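# Spread towel flat, lengthwise toward far edge, near basket

## Task

Lay the towel out flat on the table as a single layer, turned so that, from the robot's point of view, its long edges run straight forward toward the far side of the table. It must sit at least one finger-width in from the table edge, at least two finger-widths from the basket's rim, and more than a hand-width from either arm's column. The basket must stay upright with its entire base on the table, no more than three finger-widths from its starting spot and facing roughly its original direction. At the end, release everything and move the grippers away. The result only counts if it stays that way with the robot not holding anything.

## Robot and tools

Robot: two arms on a table, left_arm and right_arm. Each has six joints and a two-finger parallel gripper. The names are labels only. left_arm stands on the +y side, with its base at (+0.041, +0.375, 0) m. right_arm's base is at (-0.046, -0.227, 0) m. Both bases are yawed slightly.

Frames: all poses in results share one scene frame. The origin is on the tabletop between the arms, +x points out over the table (forward, away from the robot), +y points toward left_arm, and +z points up. A gripper's own axes: the fingers point along its +z, and they close along its y. end_effector_position is the point between the finger pads, about 1 cm behind the tips. Orientation is given as quat_wxyz. Reported positions can be off, more so at long reach.

Row format (used by both execute_actions and move): 14 numbers, each in [-1, 1], always all 14 even if one arm idles. Order is left_arm dx, dy, dz, rx, ry, rz, opening, then right_arm in the same order. dx to rz are an offset, not a pose. They are taken in that gripper's own axes and measured from its pose at the start of the action (for move, from the pose in the latest result that shows one). Scale: 1.0 = 0.6 m of travel or 180 degrees. rx, ry, rz form a single rotation vector. Opening is absolute, not an offset: +1 = fully open (0.094 m), -1 = closed.

execute_actions(actions): a list of actions. Each action is a table of up to 15 rows, and each row lasts one control step (1/30 s). If a table has fewer rows, its last row repeats until 15 steps have passed. Every row in an action is an offset from that action's start pose, not from the previous row. An empty list just returns the state and images. Per step, the commanded pose is clipped to within 70 mm and 16 degrees of the measured pose. A large offset therefore may not finish in one action, and the rest must be sent in the next action. Position takes priority over orientation when both cannot be met.

move(target, speed, blocking): target is one 14-number row. Each gripper travels a straight path toward its offset pose, and both paths finish at the same moment. A path lasts 0.5 to 10 s and is cut off at 10 s. speed is in m/s, from 0.002 to 0.5, default 0.25. Rotation is capped at twice that value in rad/s. Paths do not avoid obstacles or the other arm, and grippers can overshoot the set speed. A faster approach, or a target set deeper past a contact, presses harder. blocking=false returns after 0.5 s while motion continues. Until a result shows the move has ended, use wait or stop before sending other motion.

wait(seconds): 0 to 10. Each arm keeps its last command. Any running move carries on.

stop(): brakes a running move. It needs stopping distance, and the fingers still finish moving.

zoom_image(camera, region): region is [x0, y0, x1, y1] in pixels, with (0, 0) at the top left, at most 504x504. Cameras: cam_head_left, cam_head_right, cam_high, cam_left_wrist, cam_right_wrist, all 504x504, returned in that order. Calibrations (K, distortion, T_world_to_cam) are supplied and can be off by a few degrees or millimetres.

read_manual(section): returns licence text only.

finished_scene(scene): ends the current scene, given its number, once the last command has been held. This cannot be undone.

Result lines: the state line gives each gripper's position and quaternion. Hand target shows the pose the controller is currently driving toward. grip_measured gives the finger opening on the command scale. The last joint value gives the opening in metres. A move: line reports how the move ended: done, off_target, moving, held (a check blocked the last step) or fault. It also reports limits: paced (the pose was clipped) or held (some steps were blocked, after which the arm may surge). Each gripper's remaining distance to its target is given. Action results list positions at some steps, and HELD marks steps where that arm was restrained. pose unreachable means the clearance check altered or blocked a command. FAULT and OVER-TEMPERATURE FAULT lines mean that arm has stopped.

Joint ranges (rad): waist -2.618 to 3.054, shoulder 0 to 3.142, elbow 0 to 3.142, wrist pitch and yaw ±1.571, wrist roll ±2.094. The elbow never fully straightens.

Practical notes: arms tend to finish a centimetre or more low, and repeated zero offsets let them sag. To hold an arm in place, send the correction back to its wanted pose first and zeros afterwards, raising the aim if it still sits low. To grip, command an opening about 0.03 below grip_measured; smaller margins grip more lightly. Each finger pad can exert about 50 to 62 N, less on very thin cloth, with a brief spike at first contact. Readings may be biased by about 1 mm. Occasional brief tugs on a held item may occur.

Avoid: knocking the towel or basket off the table, tipping or shifting the basket, arm-to-arm collisions or pressing, hard slams or pushes, and drops. Holding loads heats the motors. At 75 °C you get a warning, at 90 °C the arm stops for 10 s, and at 100 °C the arm goes limp and falls. Finish by opening both grippers and lifting clear of the towel.

Each tool is called in YAML: its name, and indented under it one key for each argument.

## Session

execute_actions:
  actions: []

Scene clock: 0.00 s.
left_arm: end_effector_position=(+0.2258, +0.0800, +0.3309) grip_measured=+1.000 end_effector_quat_wxyz=(+0.416, +0.655, +0.393, +0.493) | right_arm: end_effector_position=(+0.5725, -0.2925, +0.2265) grip_measured=+1.000 end_effector_quat_wxyz=(+0.458, +0.060, +0.884, +0.075)
Joint positions: left_arm=[-1.409  1.353  1.231 -0.584 -1.31   1.212  0.094] | right_arm=[-0.34   2.186  2.083 -0.519 -0.217  0.078  0.094]
Joint velocities: left_arm=[-0.032  0.002  0.007  0.066 -0.022 -0.022  0.   ] | right_arm=[ 0.002 -0.002  0.002 -0.022 -0.007  0.007  0.   ]
Motor temperatures (°C, as the motors report them): left_arm=[27 27 28 28 28 26] | right_arm=[25 27 27 27 25 26]
Hand target (left_arm): +0.226, +0.083, +0.336; +0.420, +0.650, +0.397, +0.494
Hand target (right_arm): +0.574, -0.292, +0.239; +0.471, +0.056, +0.877, +0.075

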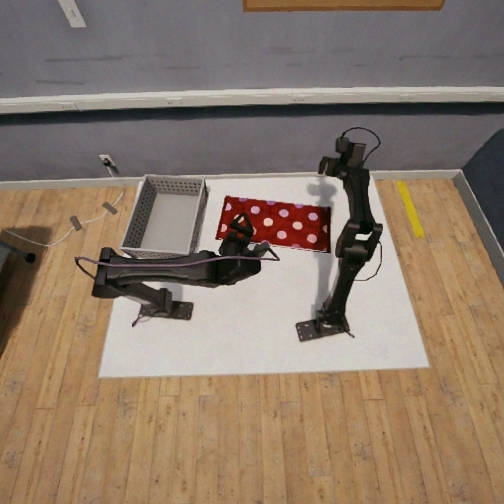

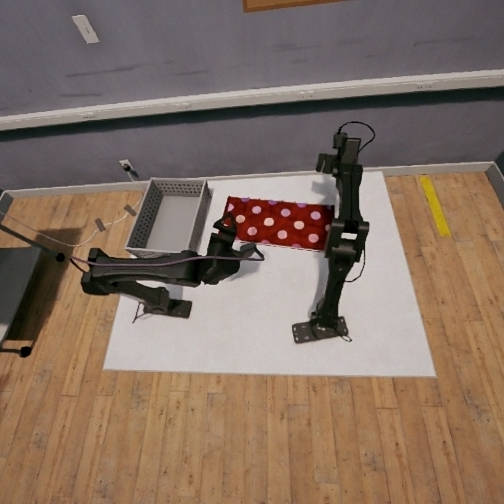

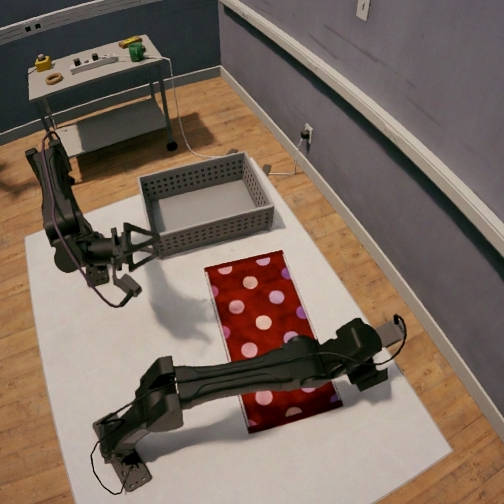

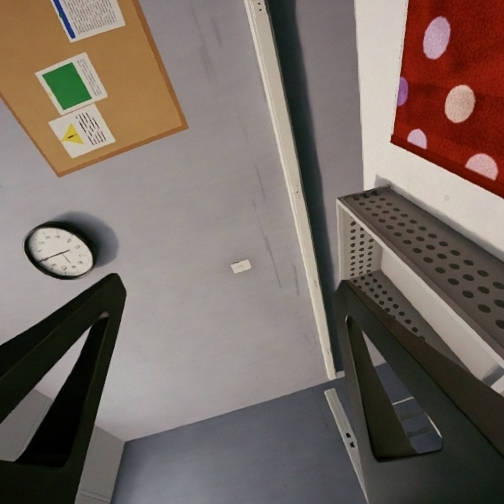

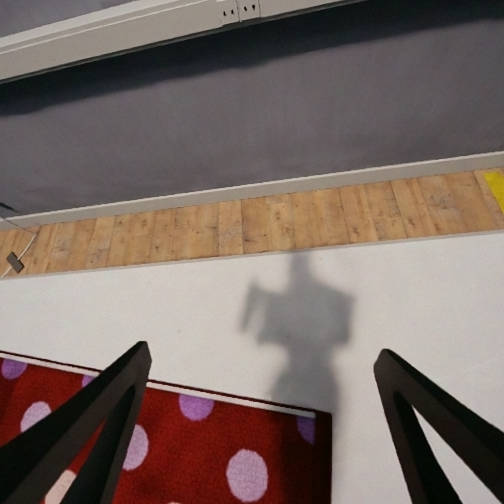

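zoom_image:
  camera: "cam_high"
  region: [180,230,380,450]

zoom_image:
  camera: "cam_head_left"
  region: [190,160,370,280]

Region (180, 230, 380, 450) of cam_high's 504x504 image, scaled by 2.291, with more detail than that image has; it fills the left 458 columns of this view, and the rest is white.

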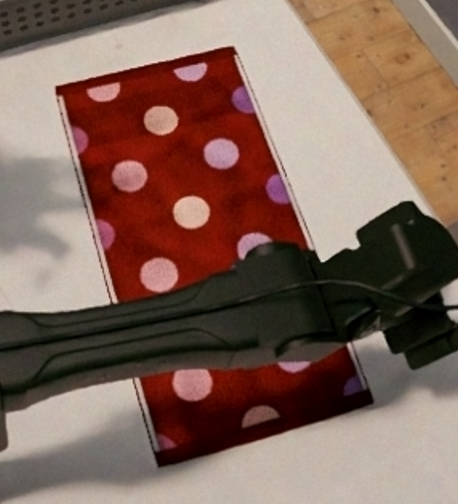

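Region (190, 160, 370, 280) of cam_head_left's 504x504 image, scaled by 2.800, with more detail than that image has.

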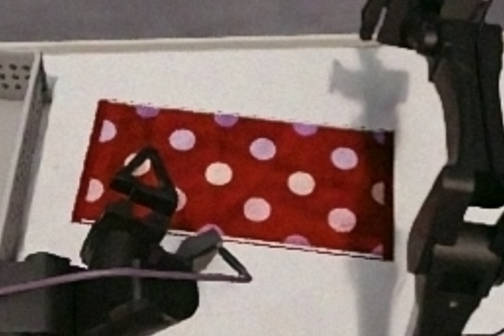

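move:
  target: [0.011,-0.306,0.414,0.44,0.207,-0.4,-1,0.395,-0.1,-0.101,-0.172,0.29,-0.446,1]
  speed: 0.35

Scene clock: 4.13 s.
left_arm: end_effector_position=(+0.4484, +0.1090, +0.1192) grip_measured=-0.982 end_effector_quat_wxyz=(+0.046, +0.265, +0.963, -0.011) | right_arm: end_effector_position=(+0.3846, -0.3189, +0.0543) grip_measured=+1.000 end_effector_quat_wxyz=(-0.002, -0.633, +0.774, +0.004)
Joint positions: left_arm=[-0.46   2.454  2.538 -1.56  -0.008 -0.046  0.001] | right_arm=[-0.384  2.276  1.969 -1.273 -0.002 -1.584  0.094]
Joint velocities: left_arm=[ 0.027 -0.012  0.002  0.037  0.051 -0.037 -0.   ] | right_arm=[-0.007  0.012 -0.012 -0.037 -0.066 -0.051  0.   ]
Motor temperatures (°C, as the motors report them): left_arm=[27 28 28 28 28 26] | right_arm=[25 29 27 27 25 26]
Hand target (left_arm): +0.447, +0.107, +0.123; +0.046, +0.262, +0.964, -0.016
Hand target (right_arm): +0.384, -0.314, +0.059; +0.002, -0.640, +0.768, +0.002
Off the commanded pose (left_arm): 0.002 m, 5 deg.
Off the commanded pose (right_arm): 0.007 m, 2 deg.
joint sent to its limit (left arm) — the command would take joint 4 (wrist pitch) past its lower limit, so that joint was sent only as far as its limit.
move: off_target (left_arm)
camera_calibration (this result's frames):
cam_left_wrist: T_world_to_cam=[[-0.456733, -0.888669, 0.0407749, 0.289121], [-0.677406, 0.377133, 0.631579, 0.206521], [-0.576642, 0.260842, -0.774238, 0.42155], [0, 0, 0, 1]] pos_world=[0.515033, 0.0690892, 0.184158]
cam_right_wrist: T_world_to_cam=[[0.990822, -0.134419, -0.0142807, -0.420992], [-0.108651, -0.854793, 0.507468, -0.207014], [-0.0804203, -0.501258, -0.861553, 0.010187], [0, 0, 0, 1]] pos_world=[0.395455, -0.228437, 0.107817]

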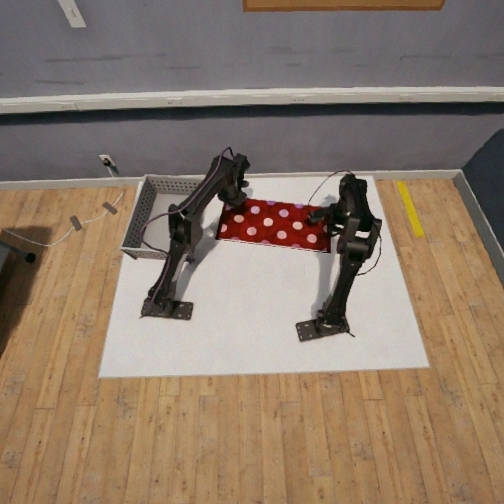

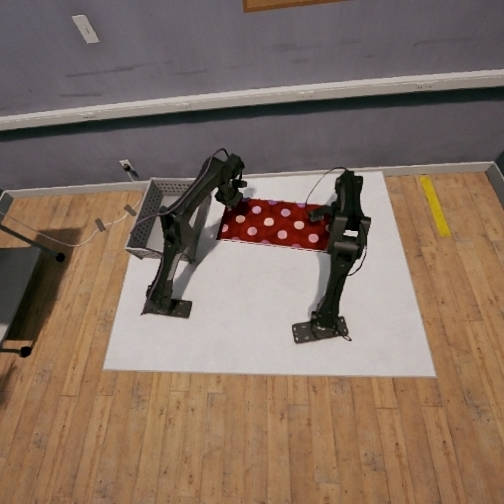

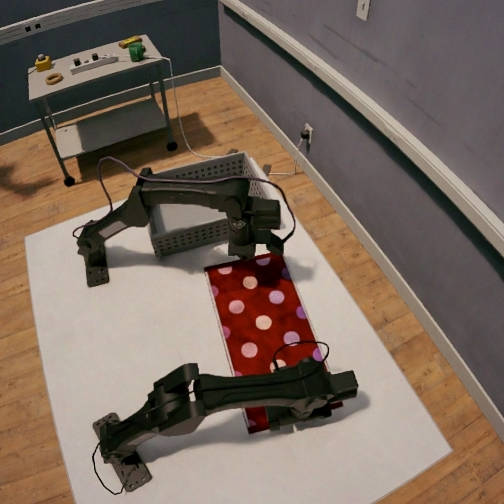

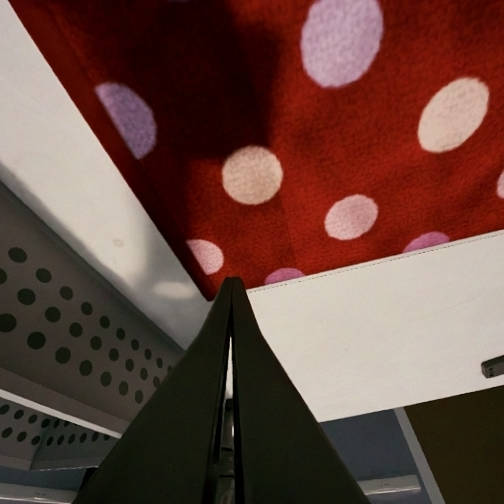

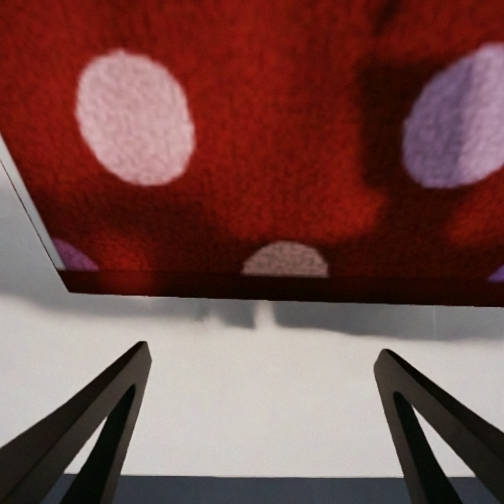

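move:
  target: [-0.02,-0.048,0.185,0,0,0,-1,0,0.1,0.082,0,0,0,1]
  speed: 0.08

move:
  target: [0,0,0.005,0,0,0,-1,-0.075,0.222,0.01,0,0,0.111,1]
  speed: 0.08

Scene clock: 6.07 s.
left_arm: end_effector_position=(+0.4520, +0.0800, +0.0242) grip_measured=-0.982 end_effector_quat_wxyz=(+0.040, +0.264, +0.964, -0.009) | right_arm: end_effector_position=(+0.3441, -0.3110, +0.0191) grip_measured=+1.000 end_effector_quat_wxyz=(+0.017, -0.633, +0.773, -0.024)
Joint positions: left_arm=[-0.505  2.512  2.263 -1.239 -0.011 -0.094  0.001] | right_arm=[-0.384  2.071  1.495 -0.936  0.003 -1.586  0.094]
Joint velocities: left_arm=[ 0.012 -0.002  0.002 -0.022 -0.022 -0.007  0.   ] | right_arm=[ 0.002 -0.007 -0.007 -0.022  0.022 -0.022  0.   ]
Motor temperatures (°C, as the motors report them): left_arm=[27 28 28 28 28 26] | right_arm=[25 29 27 27 25 26]
Hand target (left_arm): +0.454, +0.073, +0.010; +0.046, +0.265, +0.963, -0.011
Hand target (right_arm): +0.325, -0.307, +0.008; -0.002, -0.633, +0.774, +0.004
Off the commanded pose (left_arm): 0.016 m, 1 deg.
Off the commanded pose (right_arm): 0.023 m, 4 deg.
move: off_target (left_arm, right_arm)
camera_calibration (this result's frames):
cam_left_wrist: T_world_to_cam=[[-0.454194, -0.889991, 0.0403077, 0.267844], [-0.671541, 0.37174, 0.64097, 0.277414], [-0.585441, 0.264056, -0.766507, 0.361188], [0, 0, 0, 1]] pos_world=[0.519402, 0.039879, 0.0882424]
cam_right_wrist: T_world_to_cam=[[0.989765, -0.132661, 0.0526044, -0.380612], [-0.140685, -0.845142, 0.515697, -0.172944], [-0.0239546, -0.517819, -0.855155, -0.0441393], [0, 0, 0, 1]] pos_world=[0.351328, -0.21951, 0.0714625]

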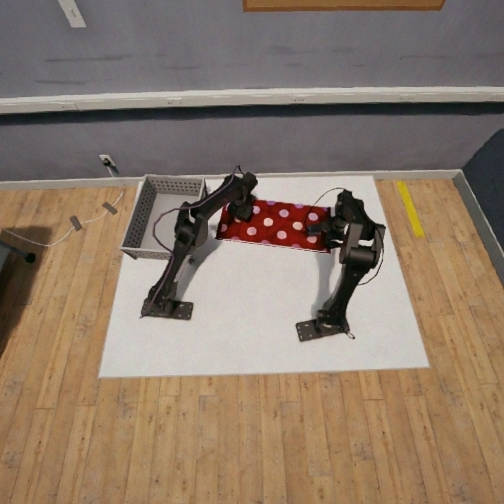

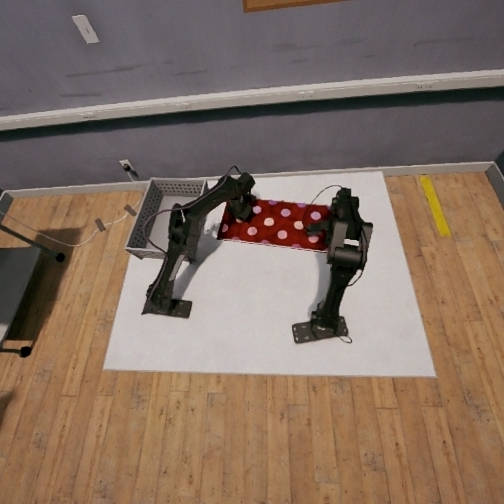

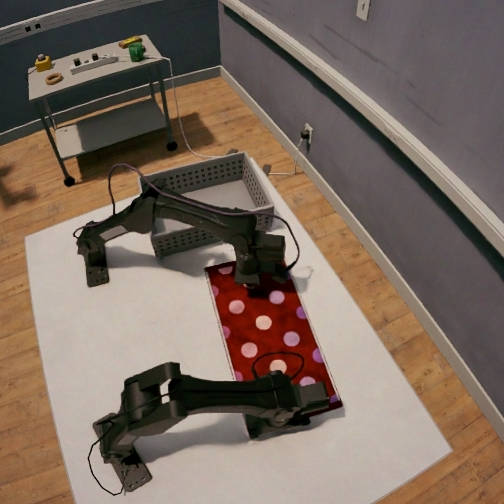

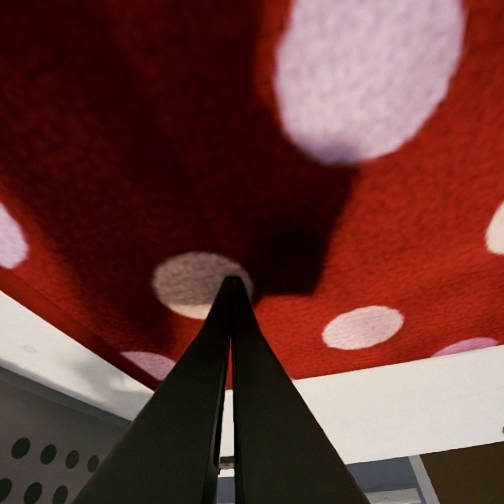

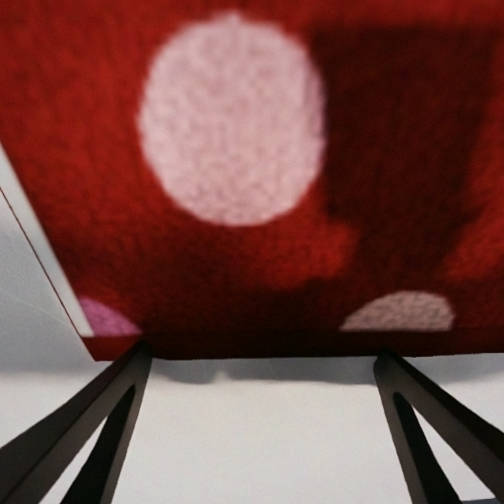

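Scene clock: 8.67 s.
left_arm: end_effector_position=(+0.4519, +0.0801, +0.0242) grip_measured=-0.982 end_effector_quat_wxyz=(+0.040, +0.264, +0.964, -0.009) | right_arm: end_effector_position=(+0.2528, -0.2567, +0.0235) grip_measured=+1.000 end_effector_quat_wxyz=(+0.051, -0.484, +0.871, -0.067)
Joint positions: left_arm=[-0.505  2.512  2.263 -1.24  -0.011 -0.094  0.001] | right_arm=[-0.24   1.631  0.924 -0.705  0.056 -1.088  0.094]
Joint velocities: left_arm=[-0.012  0.017 -0.017  0.066 -0.022 -0.022 -0.   ] | right_arm=[-0.012 -0.002 -0.017 -0.066  0.037 -0.007  0.   ]
Motor temperatures (°C, as the motors report them): left_arm=[27 29 28 28 28 26] | right_arm=[25 29 27 27 25 26]
Hand target (left_arm): +0.452, +0.080, +0.021; +0.040, +0.264, +0.964, -0.009
Hand target (right_arm): +0.224, -0.241, +0.009; +0.021, -0.489, +0.872, -0.019
Off the commanded pose (left_arm): 0.003 m, 0 deg.
Off the commanded pose (right_arm): 0.039 m, 6 deg.
move: off_target (right_arm)
camera_calibration (this result's frames):
cam_left_wrist: T_world_to_cam=[[-0.454169, -0.890009, 0.0401891, 0.267867], [-0.671145, 0.371453, 0.641551, 0.27711], [-0.585914, 0.2644, -0.766027, 0.361232], [0, 0, 0, 1]] pos_world=[0.519289, 0.0399614, 0.0881675]
cam_right_wrist: T_world_to_cam=[[0.869569, -0.466619, 0.161604, -0.341278], [-0.480914, -0.725918, 0.491696, -0.0249858], [-0.112124, -0.505282, -0.855639, 0.0111413], [0, 0, 0, 1]] pos_world=[0.285998, -0.171755, 0.0769704]

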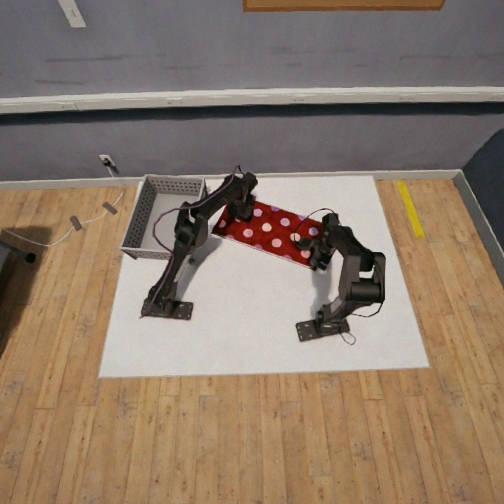

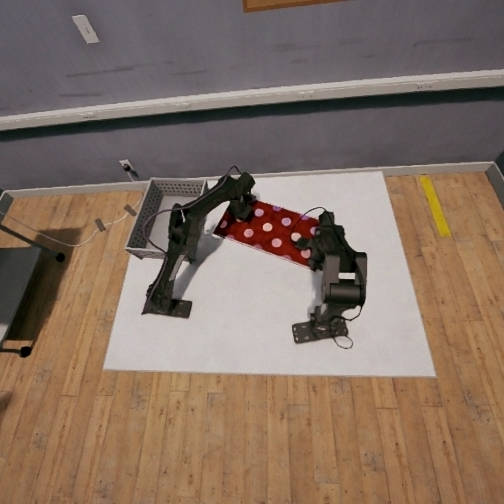

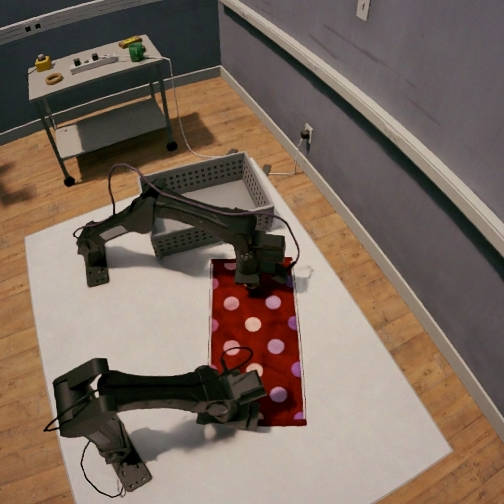

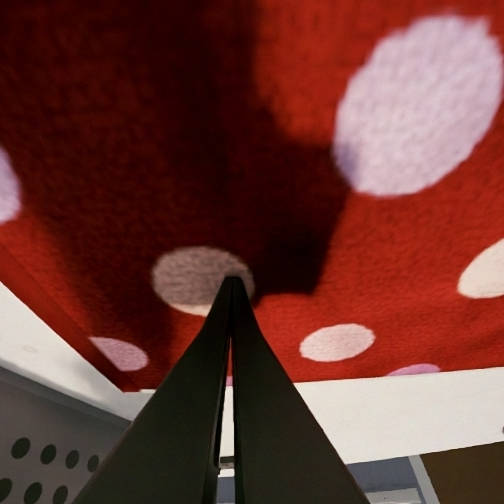

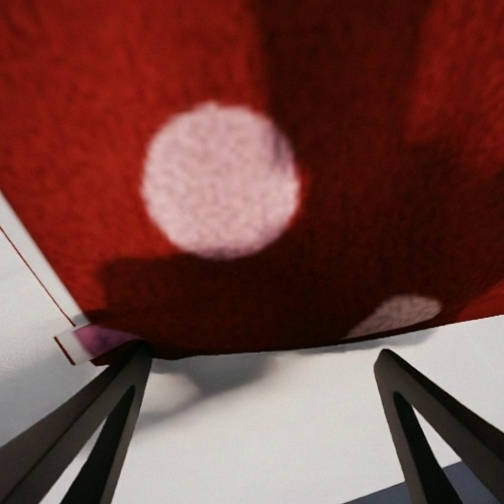

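move:
  target: [-0.053,-0.027,0.01,0,0,0,-1,-0.01,0.18,-0.017,-0.035,0,0.08,1]
  speed: 0.08

Scene clock: 11.03 s.
left_arm: end_effector_position=(+0.4768, +0.0530, +0.0267) grip_measured=-0.982 end_effector_quat_wxyz=(+0.058, +0.262, +0.963, -0.016) | right_arm: end_effector_position=(+0.1769, -0.1984, +0.0200) grip_measured=+1.000 end_effector_quat_wxyz=(+0.044, -0.369, +0.928, -0.024)
Joint positions: left_arm=[-0.519  2.808  2.842 -1.485 -0.013 -0.111  0.001] | right_arm=[-0.027  1.399  0.701 -0.776  0.026 -0.614  0.094]
Joint velocities: left_arm=[ 0.002 -0.017 -0.017  0.007  0.007 -0.051  0.   ] | right_arm=[-0.002  0.017  0.002  0.037 -0.022 -0.007  0.   ]
Motor temperatures (°C, as the motors report them): left_arm=[27 30 29 28 28 26] | right_arm=[25 29 27 27 25 26]
Hand target (left_arm): +0.471, +0.050, +0.021; +0.050, +0.264, +0.963, -0.013
Hand target (right_arm): +0.164, -0.193, +0.017; +0.032, -0.372, +0.928, -0.009
Off the commanded pose (left_arm): 0.009 m, 2 deg.
Off the commanded pose (right_arm): 0.014 m, 2 deg.
elbow stopped short (left arm): the move would have taken joint 3 (elbow) straighter than the controller allows; a more bent joint 3 avoids this.
move: off_target (right_arm)
camera_calibration (this result's frames):
cam_left_wrist: T_world_to_cam=[[-0.452696, -0.890463, 0.0462748, 0.254103], [-0.691756, 0.383476, 0.611898, 0.312303], [-0.562618, 0.244993, -0.789582, 0.375454], [0, 0, 0, 1]] pos_world=[0.542307, 0.014525, 0.0935954]
cam_right_wrist: T_world_to_cam=[[0.729051, -0.680308, 0.0752682, -0.263278], [-0.631542, -0.626208, 0.457186, 0.0297304], [-0.263894, -0.380847, -0.886181, 0.0812427], [0, 0, 0, 1]] pos_world=[0.232158, -0.129552, 0.0782198]

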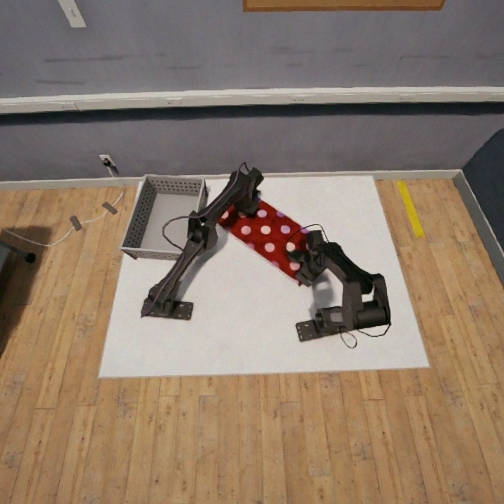

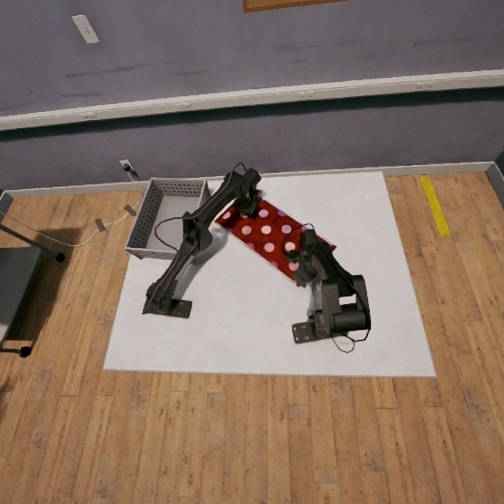

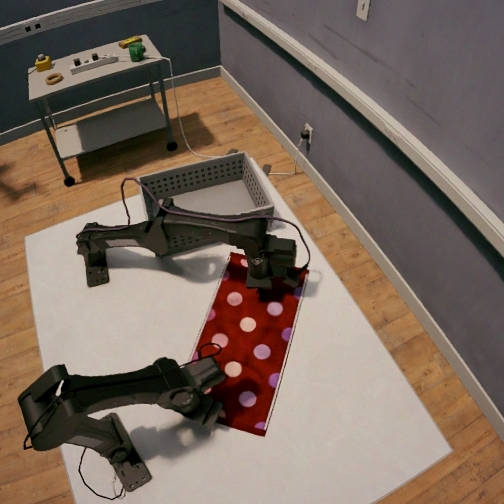

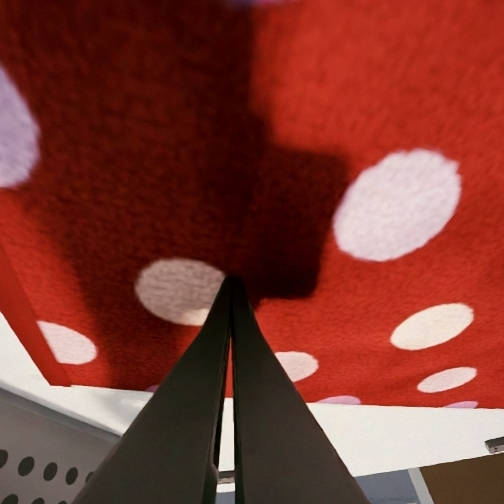

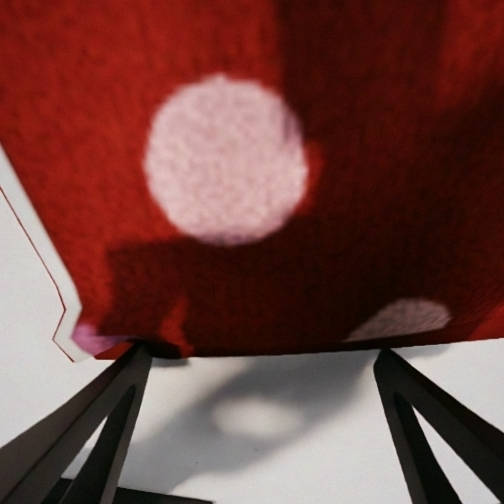

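move:
  target: [0,0,0.008,0,-0.06,0,-1,-0.06,0.28,-0.01,0,0.02,0.12,1]
  speed: 0.09

Scene clock: 13.80 s.
left_arm: end_effector_position=(+0.4759, +0.0543, +0.0251) grip_measured=-0.982 end_effector_quat_wxyz=(+0.140, +0.259, +0.955, -0.043) | right_arm: end_effector_position=(+0.0875, -0.0618, +0.0199) grip_measured=+1.000 end_effector_quat_wxyz=(+0.017, -0.181, +0.983, -0.038)
Joint positions: left_arm=[-0.521  2.42   2.06  -0.918 -0.023 -0.111  0.001] | right_arm=[ 0.781  1.472  0.765 -0.891  0.078  0.587  0.094]
Joint velocities: left_arm=[-0.007 -0.017 -0.002 -0.022 -0.037 -0.007  0.   ] | right_arm=[ 0.012 -0.012  0.022 -0.022 -0.037 -0.022  0.   ]
Motor temperatures (°C, as the motors report them): left_arm=[27 31 29 28 28 26] | right_arm=[25 29 27 27 25 26]
Hand target (left_arm): +0.477, +0.053, +0.021; +0.148, +0.259, +0.954, -0.040
Hand target (right_arm): +0.083, -0.047, +0.016; +0.011, -0.188, +0.982, -0.018
Off the commanded pose (left_arm): 0.004 m, 1 deg.
Off the commanded pose (right_arm): 0.011 m, 1 deg.
move: off_target (right_arm)
camera_calibration (this result's frames):
cam_left_wrist: T_world_to_cam=[[-0.461042, -0.88494, 0.0657347, 0.258139], [-0.769863, 0.435727, 0.466318, 0.350099], [-0.441306, 0.164386, -0.882171, 0.322387], [0, 0, 0, 1]] pos_world=[0.530813, 0.0228936, 0.104175]
cam_right_wrist: T_world_to_cam=[[0.415826, -0.906246, 0.0762031, -0.0917326], [-0.804231, -0.327304, 0.496068, 0.0916603], [-0.424618, -0.267563, -0.864933, 0.130248], [0, 0, 0, 1]] pos_world=[0.167167, -0.0182819, 0.0741765]

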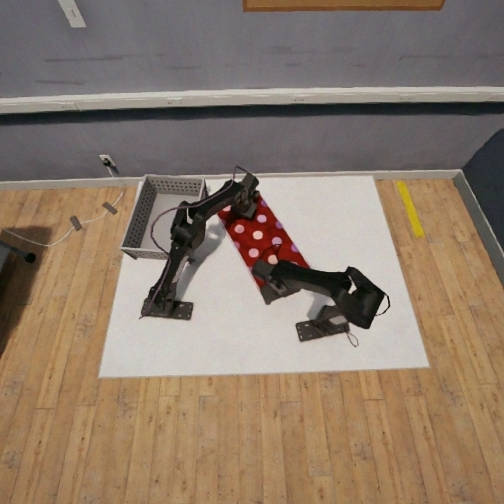

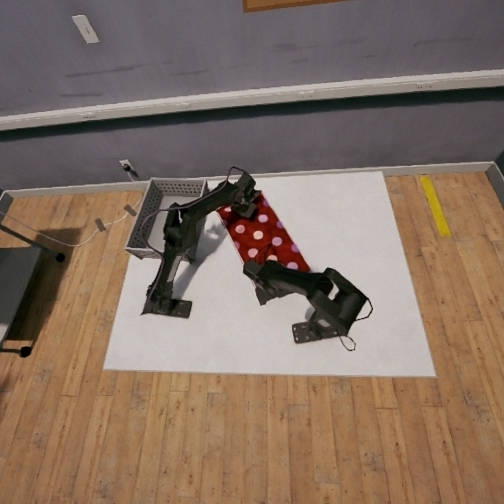

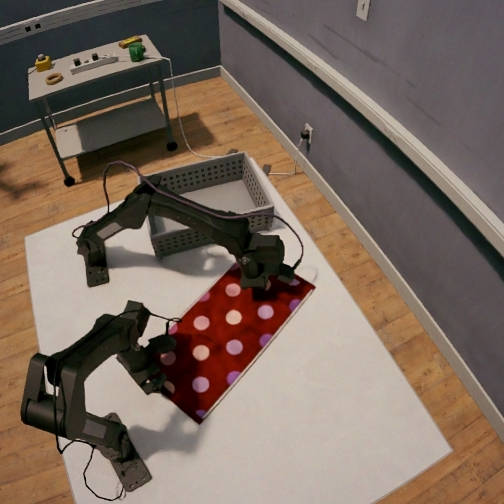

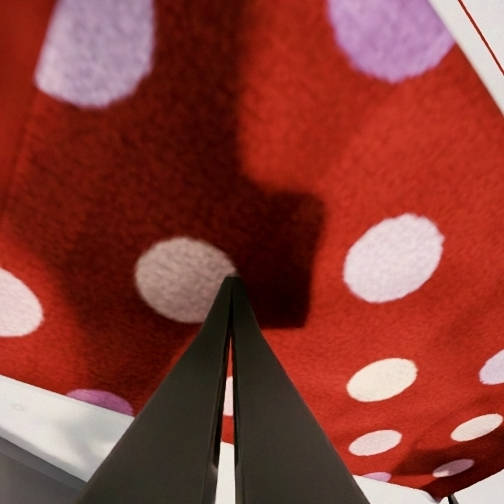

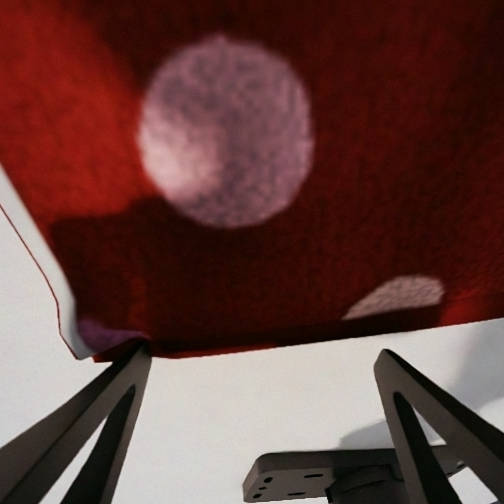

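move:
  target: [-0.05,-0.026,0.022,0,-0.03,0,-1,-0.1,0.225,-0.006,0,0,0.115,1]
  speed: 0.09

move:
  target: [0,0,-0.25,0,0,0,-1,0.05,0,-0.15,0,0,0,1]

move:
  target: [0.1,0.1,-0.2,0,-0.1,0,-1,-0.2,-0.6,0,0,0,0,1]

Scene clock: 16.37 s.
left_arm: end_effector_position=(+0.4930, +0.0340, +0.0275) grip_measured=-0.982 end_effector_quat_wxyz=(+0.178, +0.256, +0.949, -0.051) | right_arm: end_effector_position=(+0.0839, +0.0494, +0.0250) grip_measured=+1.000 end_effector_quat_wxyz=(-0.003, -0.006, +0.996, -0.085)
Joint positions: left_arm=[-0.538  2.463  2.123 -0.862 -0.043 -0.127  0.001] | right_arm=[ 0.994  1.925  1.293 -1.097  0.063  1.158  0.094]
Joint velocities: left_arm=[-0.022  0.027 -0.022 -0.007 -0.037  0.037  0.   ] | right_arm=[-0.007  0.007  0.002 -0.022  0.007  0.095  0.   ]
Motor temperatures (°C, as the motors report them): left_arm=[27 31 29 28 28 26] | right_arm=[25 29 28 27 25 26]
Hand target (left_arm): +0.496, +0.025, +0.022; +0.185, +0.257, +0.947, -0.055
Hand target (right_arm): +0.092, +0.083, +0.014; +0.019, -0.002, +0.999, -0.034
Off the commanded pose (left_arm): 0.012 m, 1 deg.
Off the commanded pose (right_arm): 0.040 m, 7 deg.
move: off_target (left_arm, right_arm)
camera_calibration (this result's frames):
cam_left_wrist: T_world_to_cam=[[-0.46162, -0.884667, 0.065357, 0.248175], [-0.801619, 0.447566, 0.396347, 0.388203], [-0.379887, 0.13057, -0.915771, 0.307137], [0, 0, 0, 1]] pos_world=[0.542431, 0.00570301, 0.111184]
cam_right_wrist: T_world_to_cam=[[0.0778213, -0.983498, 0.163329, 0.0401569], [-0.854962, 0.0184339, 0.518364, 0.109202], [-0.51282, -0.17998, -0.839418, 0.165296], [0, 0, 0, 1]] pos_world=[0.175006, 0.0672312, 0.0755873]

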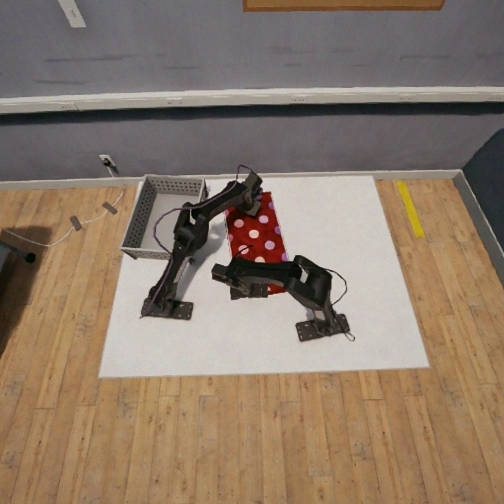

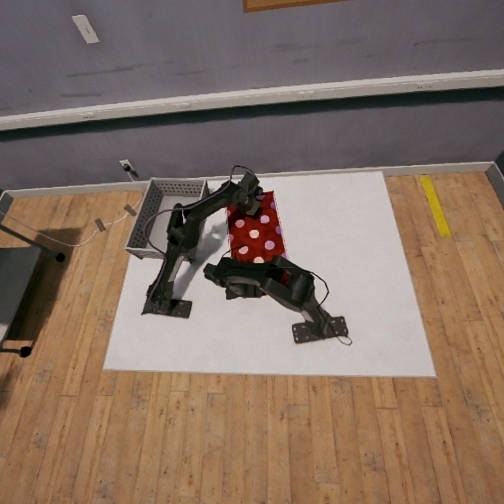

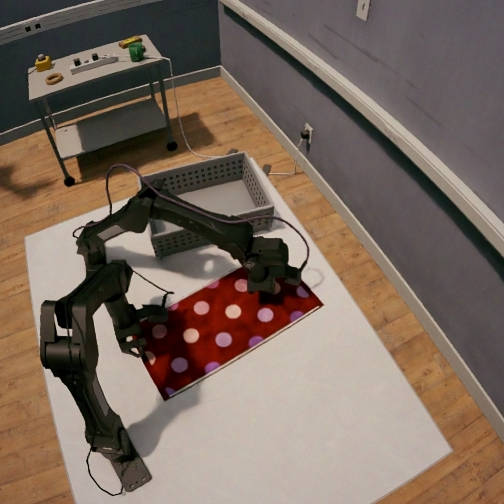

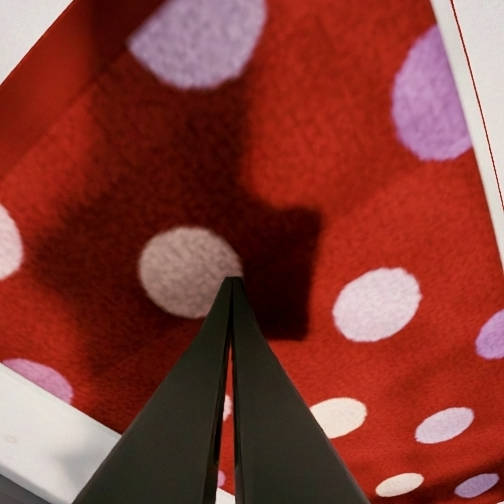

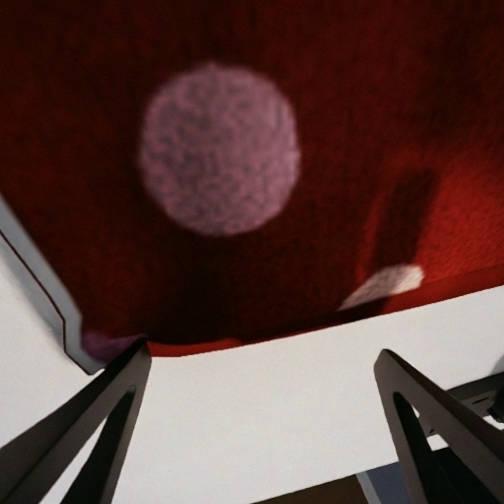

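Scene clock: 17.67 s.
left_arm: end_effector_position=(+0.4487, +0.0640, +0.1589) grip_measured=-0.982 end_effector_quat_wxyz=(+0.176, +0.256, +0.949, -0.052) | right_arm: end_effector_position=(+0.0545, +0.0626, +0.1049) grip_measured=+1.000 end_effector_quat_wxyz=(-0.010, -0.006, +0.996, -0.093)
Joint positions: left_arm=[-0.545  2.218  2.225 -1.212 -0.043 -0.133  0.001] | right_arm=[ 1.085  1.881  1.558 -1.431  0.039  1.247  0.094]
Joint velocities: left_arm=[-0.002 -0.012 -0.022 -0.051  0.037  0.007 -0.   ] | right_arm=[ 0.002 -0.007  0.002 -0.007  0.11  -0.037  0.   ]
Motor temperatures (°C, as the motors report them): left_arm=[27 32 29 28 28 26] | right_arm=[25 29 28 27 25 26]
Hand target (left_arm): +0.445, +0.063, +0.166; +0.178, +0.256, +0.949, -0.051
Hand target (right_arm): +0.053, +0.066, +0.113; -0.004, -0.006, +0.996, -0.085
Off the commanded pose (left_arm): 0.009 m, 0 deg.
Off the commanded pose (right_arm): 0.009 m, 1 deg.
move: done
camera_calibration (this result's frames):
cam_left_wrist: T_world_to_cam=[[-0.461786, -0.884437, 0.067273, 0.245433], [-0.799943, 0.448034, 0.399195, 0.285973], [-0.383203, 0.130528, -0.914395, 0.408033], [0, 0, 0, 1]] pos_world=[0.498459, 0.0356849, 0.242434]
cam_right_wrist: T_world_to_cam=[[0.079658, -0.980748, 0.17829, 0.040584], [-0.847194, 0.0276406, 0.530564, 0.0401444], [-0.525278, -0.19331, -0.828682, 0.219994], [0, 0, 0, 1]] pos_world=[0.146336, 0.0812202, 0.153771]

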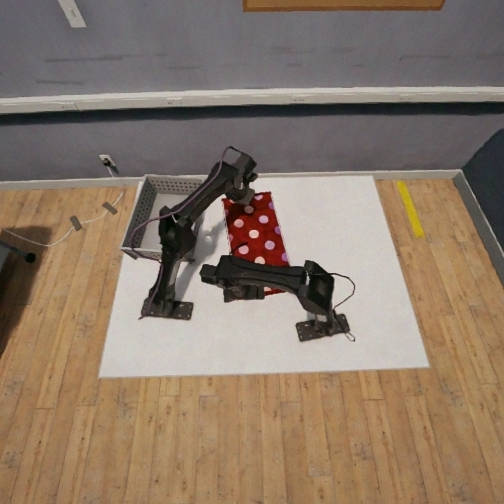

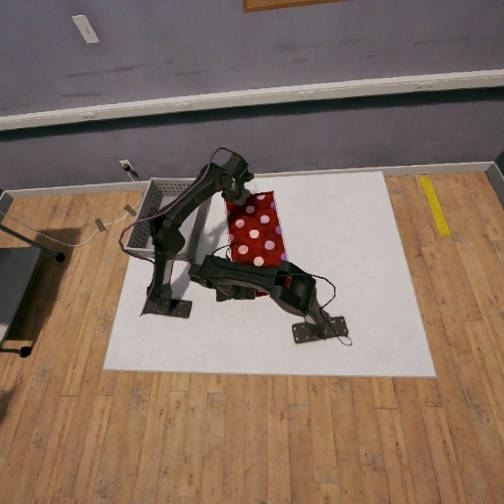

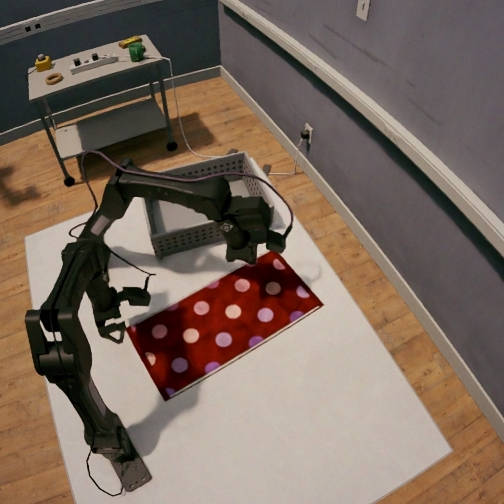

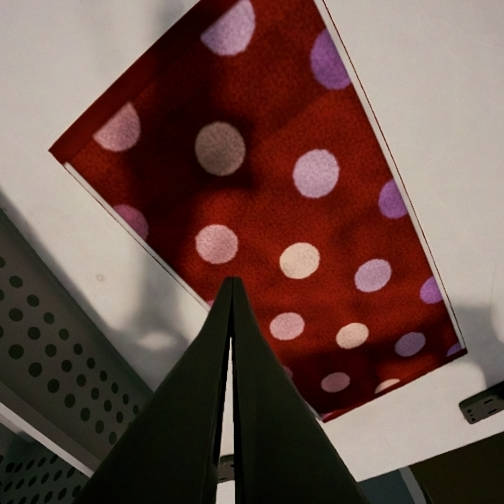

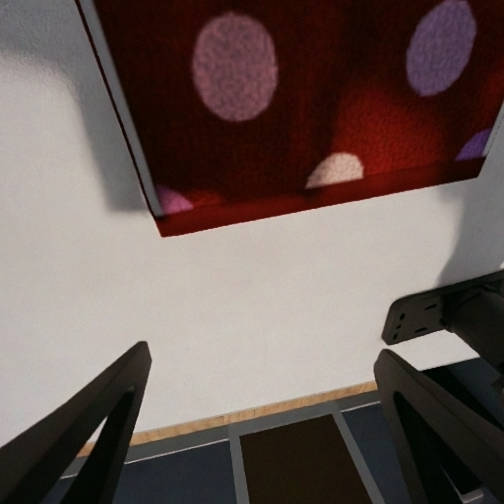

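Scene clock: 19.90 s.
left_arm: end_effector_position=(+0.3928, +0.1641, +0.2419) grip_measured=-0.982 end_effector_quat_wxyz=(+0.313, +0.245, +0.914, -0.085) | right_arm: end_effector_position=(+0.1772, -0.2909, +0.1744) grip_measured=+1.000 end_effector_quat_wxyz=(-0.012, -0.010, +0.994, -0.105)
Joint positions: left_arm=[-0.424  1.539  1.521 -0.893 -0.011 -0.02   0.001] | right_arm=[-0.292  1.416  1.333 -1.484  0.212 -0.141  0.094]
Joint velocities: left_arm=[ 0.002  0.002 -0.012 -0.095 -0.022  0.007 -0.001] | right_arm=[ 0.002  0.012  0.007 -0.066  0.022 -0.007  0.   ]
Motor temperatures (°C, as the motors report them): left_arm=[27 32 29 29 28 26] | right_arm=[25 29 28 27 25 26]
Hand target (left_arm): +0.392, +0.166, +0.246; +0.322, +0.244, +0.910, -0.090
Hand target (right_arm): +0.185, -0.294, +0.181; +0.005, -0.006, +0.994, -0.105
Off the commanded pose (left_arm): 0.007 m, 1 deg.
Off the commanded pose (right_arm): 0.006 m, 1 deg.
move: done
camera_calibration (this result's frames):
cam_left_wrist: T_world_to_cam=[[-0.474993, -0.876905, 0.0736086, 0.30501], [-0.868954, 0.480599, 0.118084, 0.25298], [-0.138924, -0.00787346, -0.990272, 0.39451], [0, 0, 0, 1]] pos_world=[0.419513, 0.148989, 0.338348]
cam_right_wrist: T_world_to_cam=[[0.0875038, -0.975584, 0.201441, -0.332205], [-0.845348, 0.0342567, 0.533117, 0.1181], [-0.527001, -0.216937, -0.82171, 0.265977], [0, 0, 0, 1]] pos_world=[0.269075, -0.270439, 0.222515]

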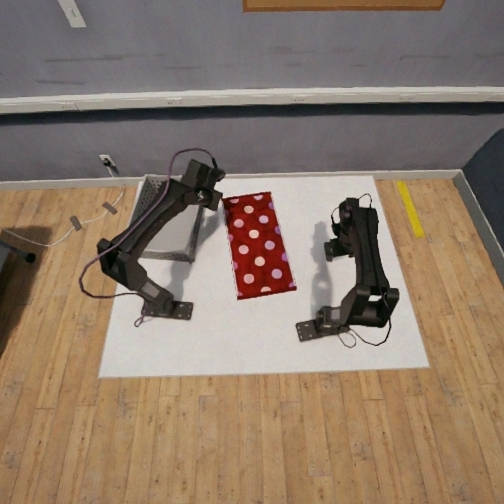

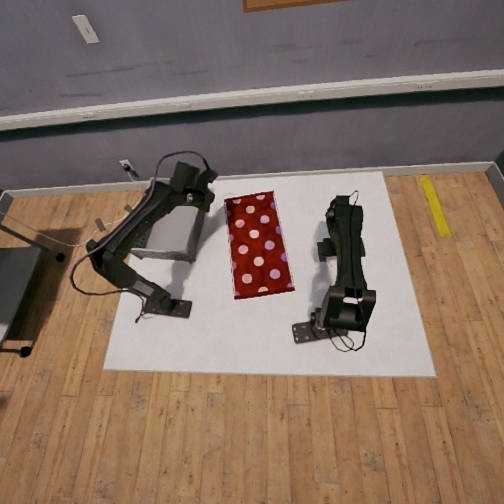

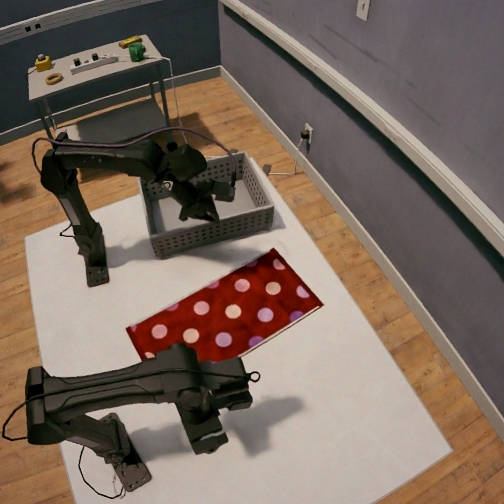

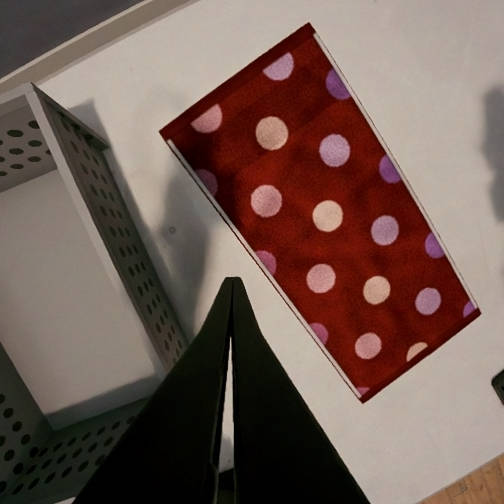

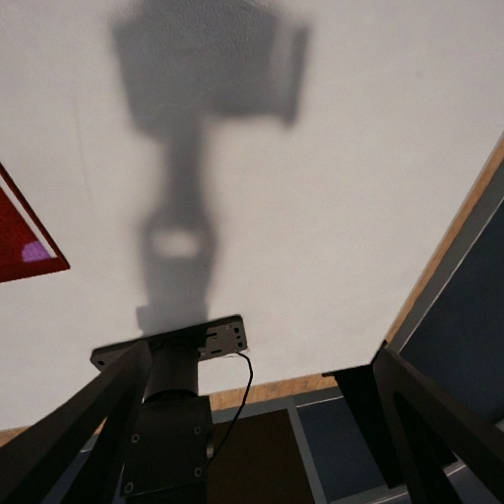

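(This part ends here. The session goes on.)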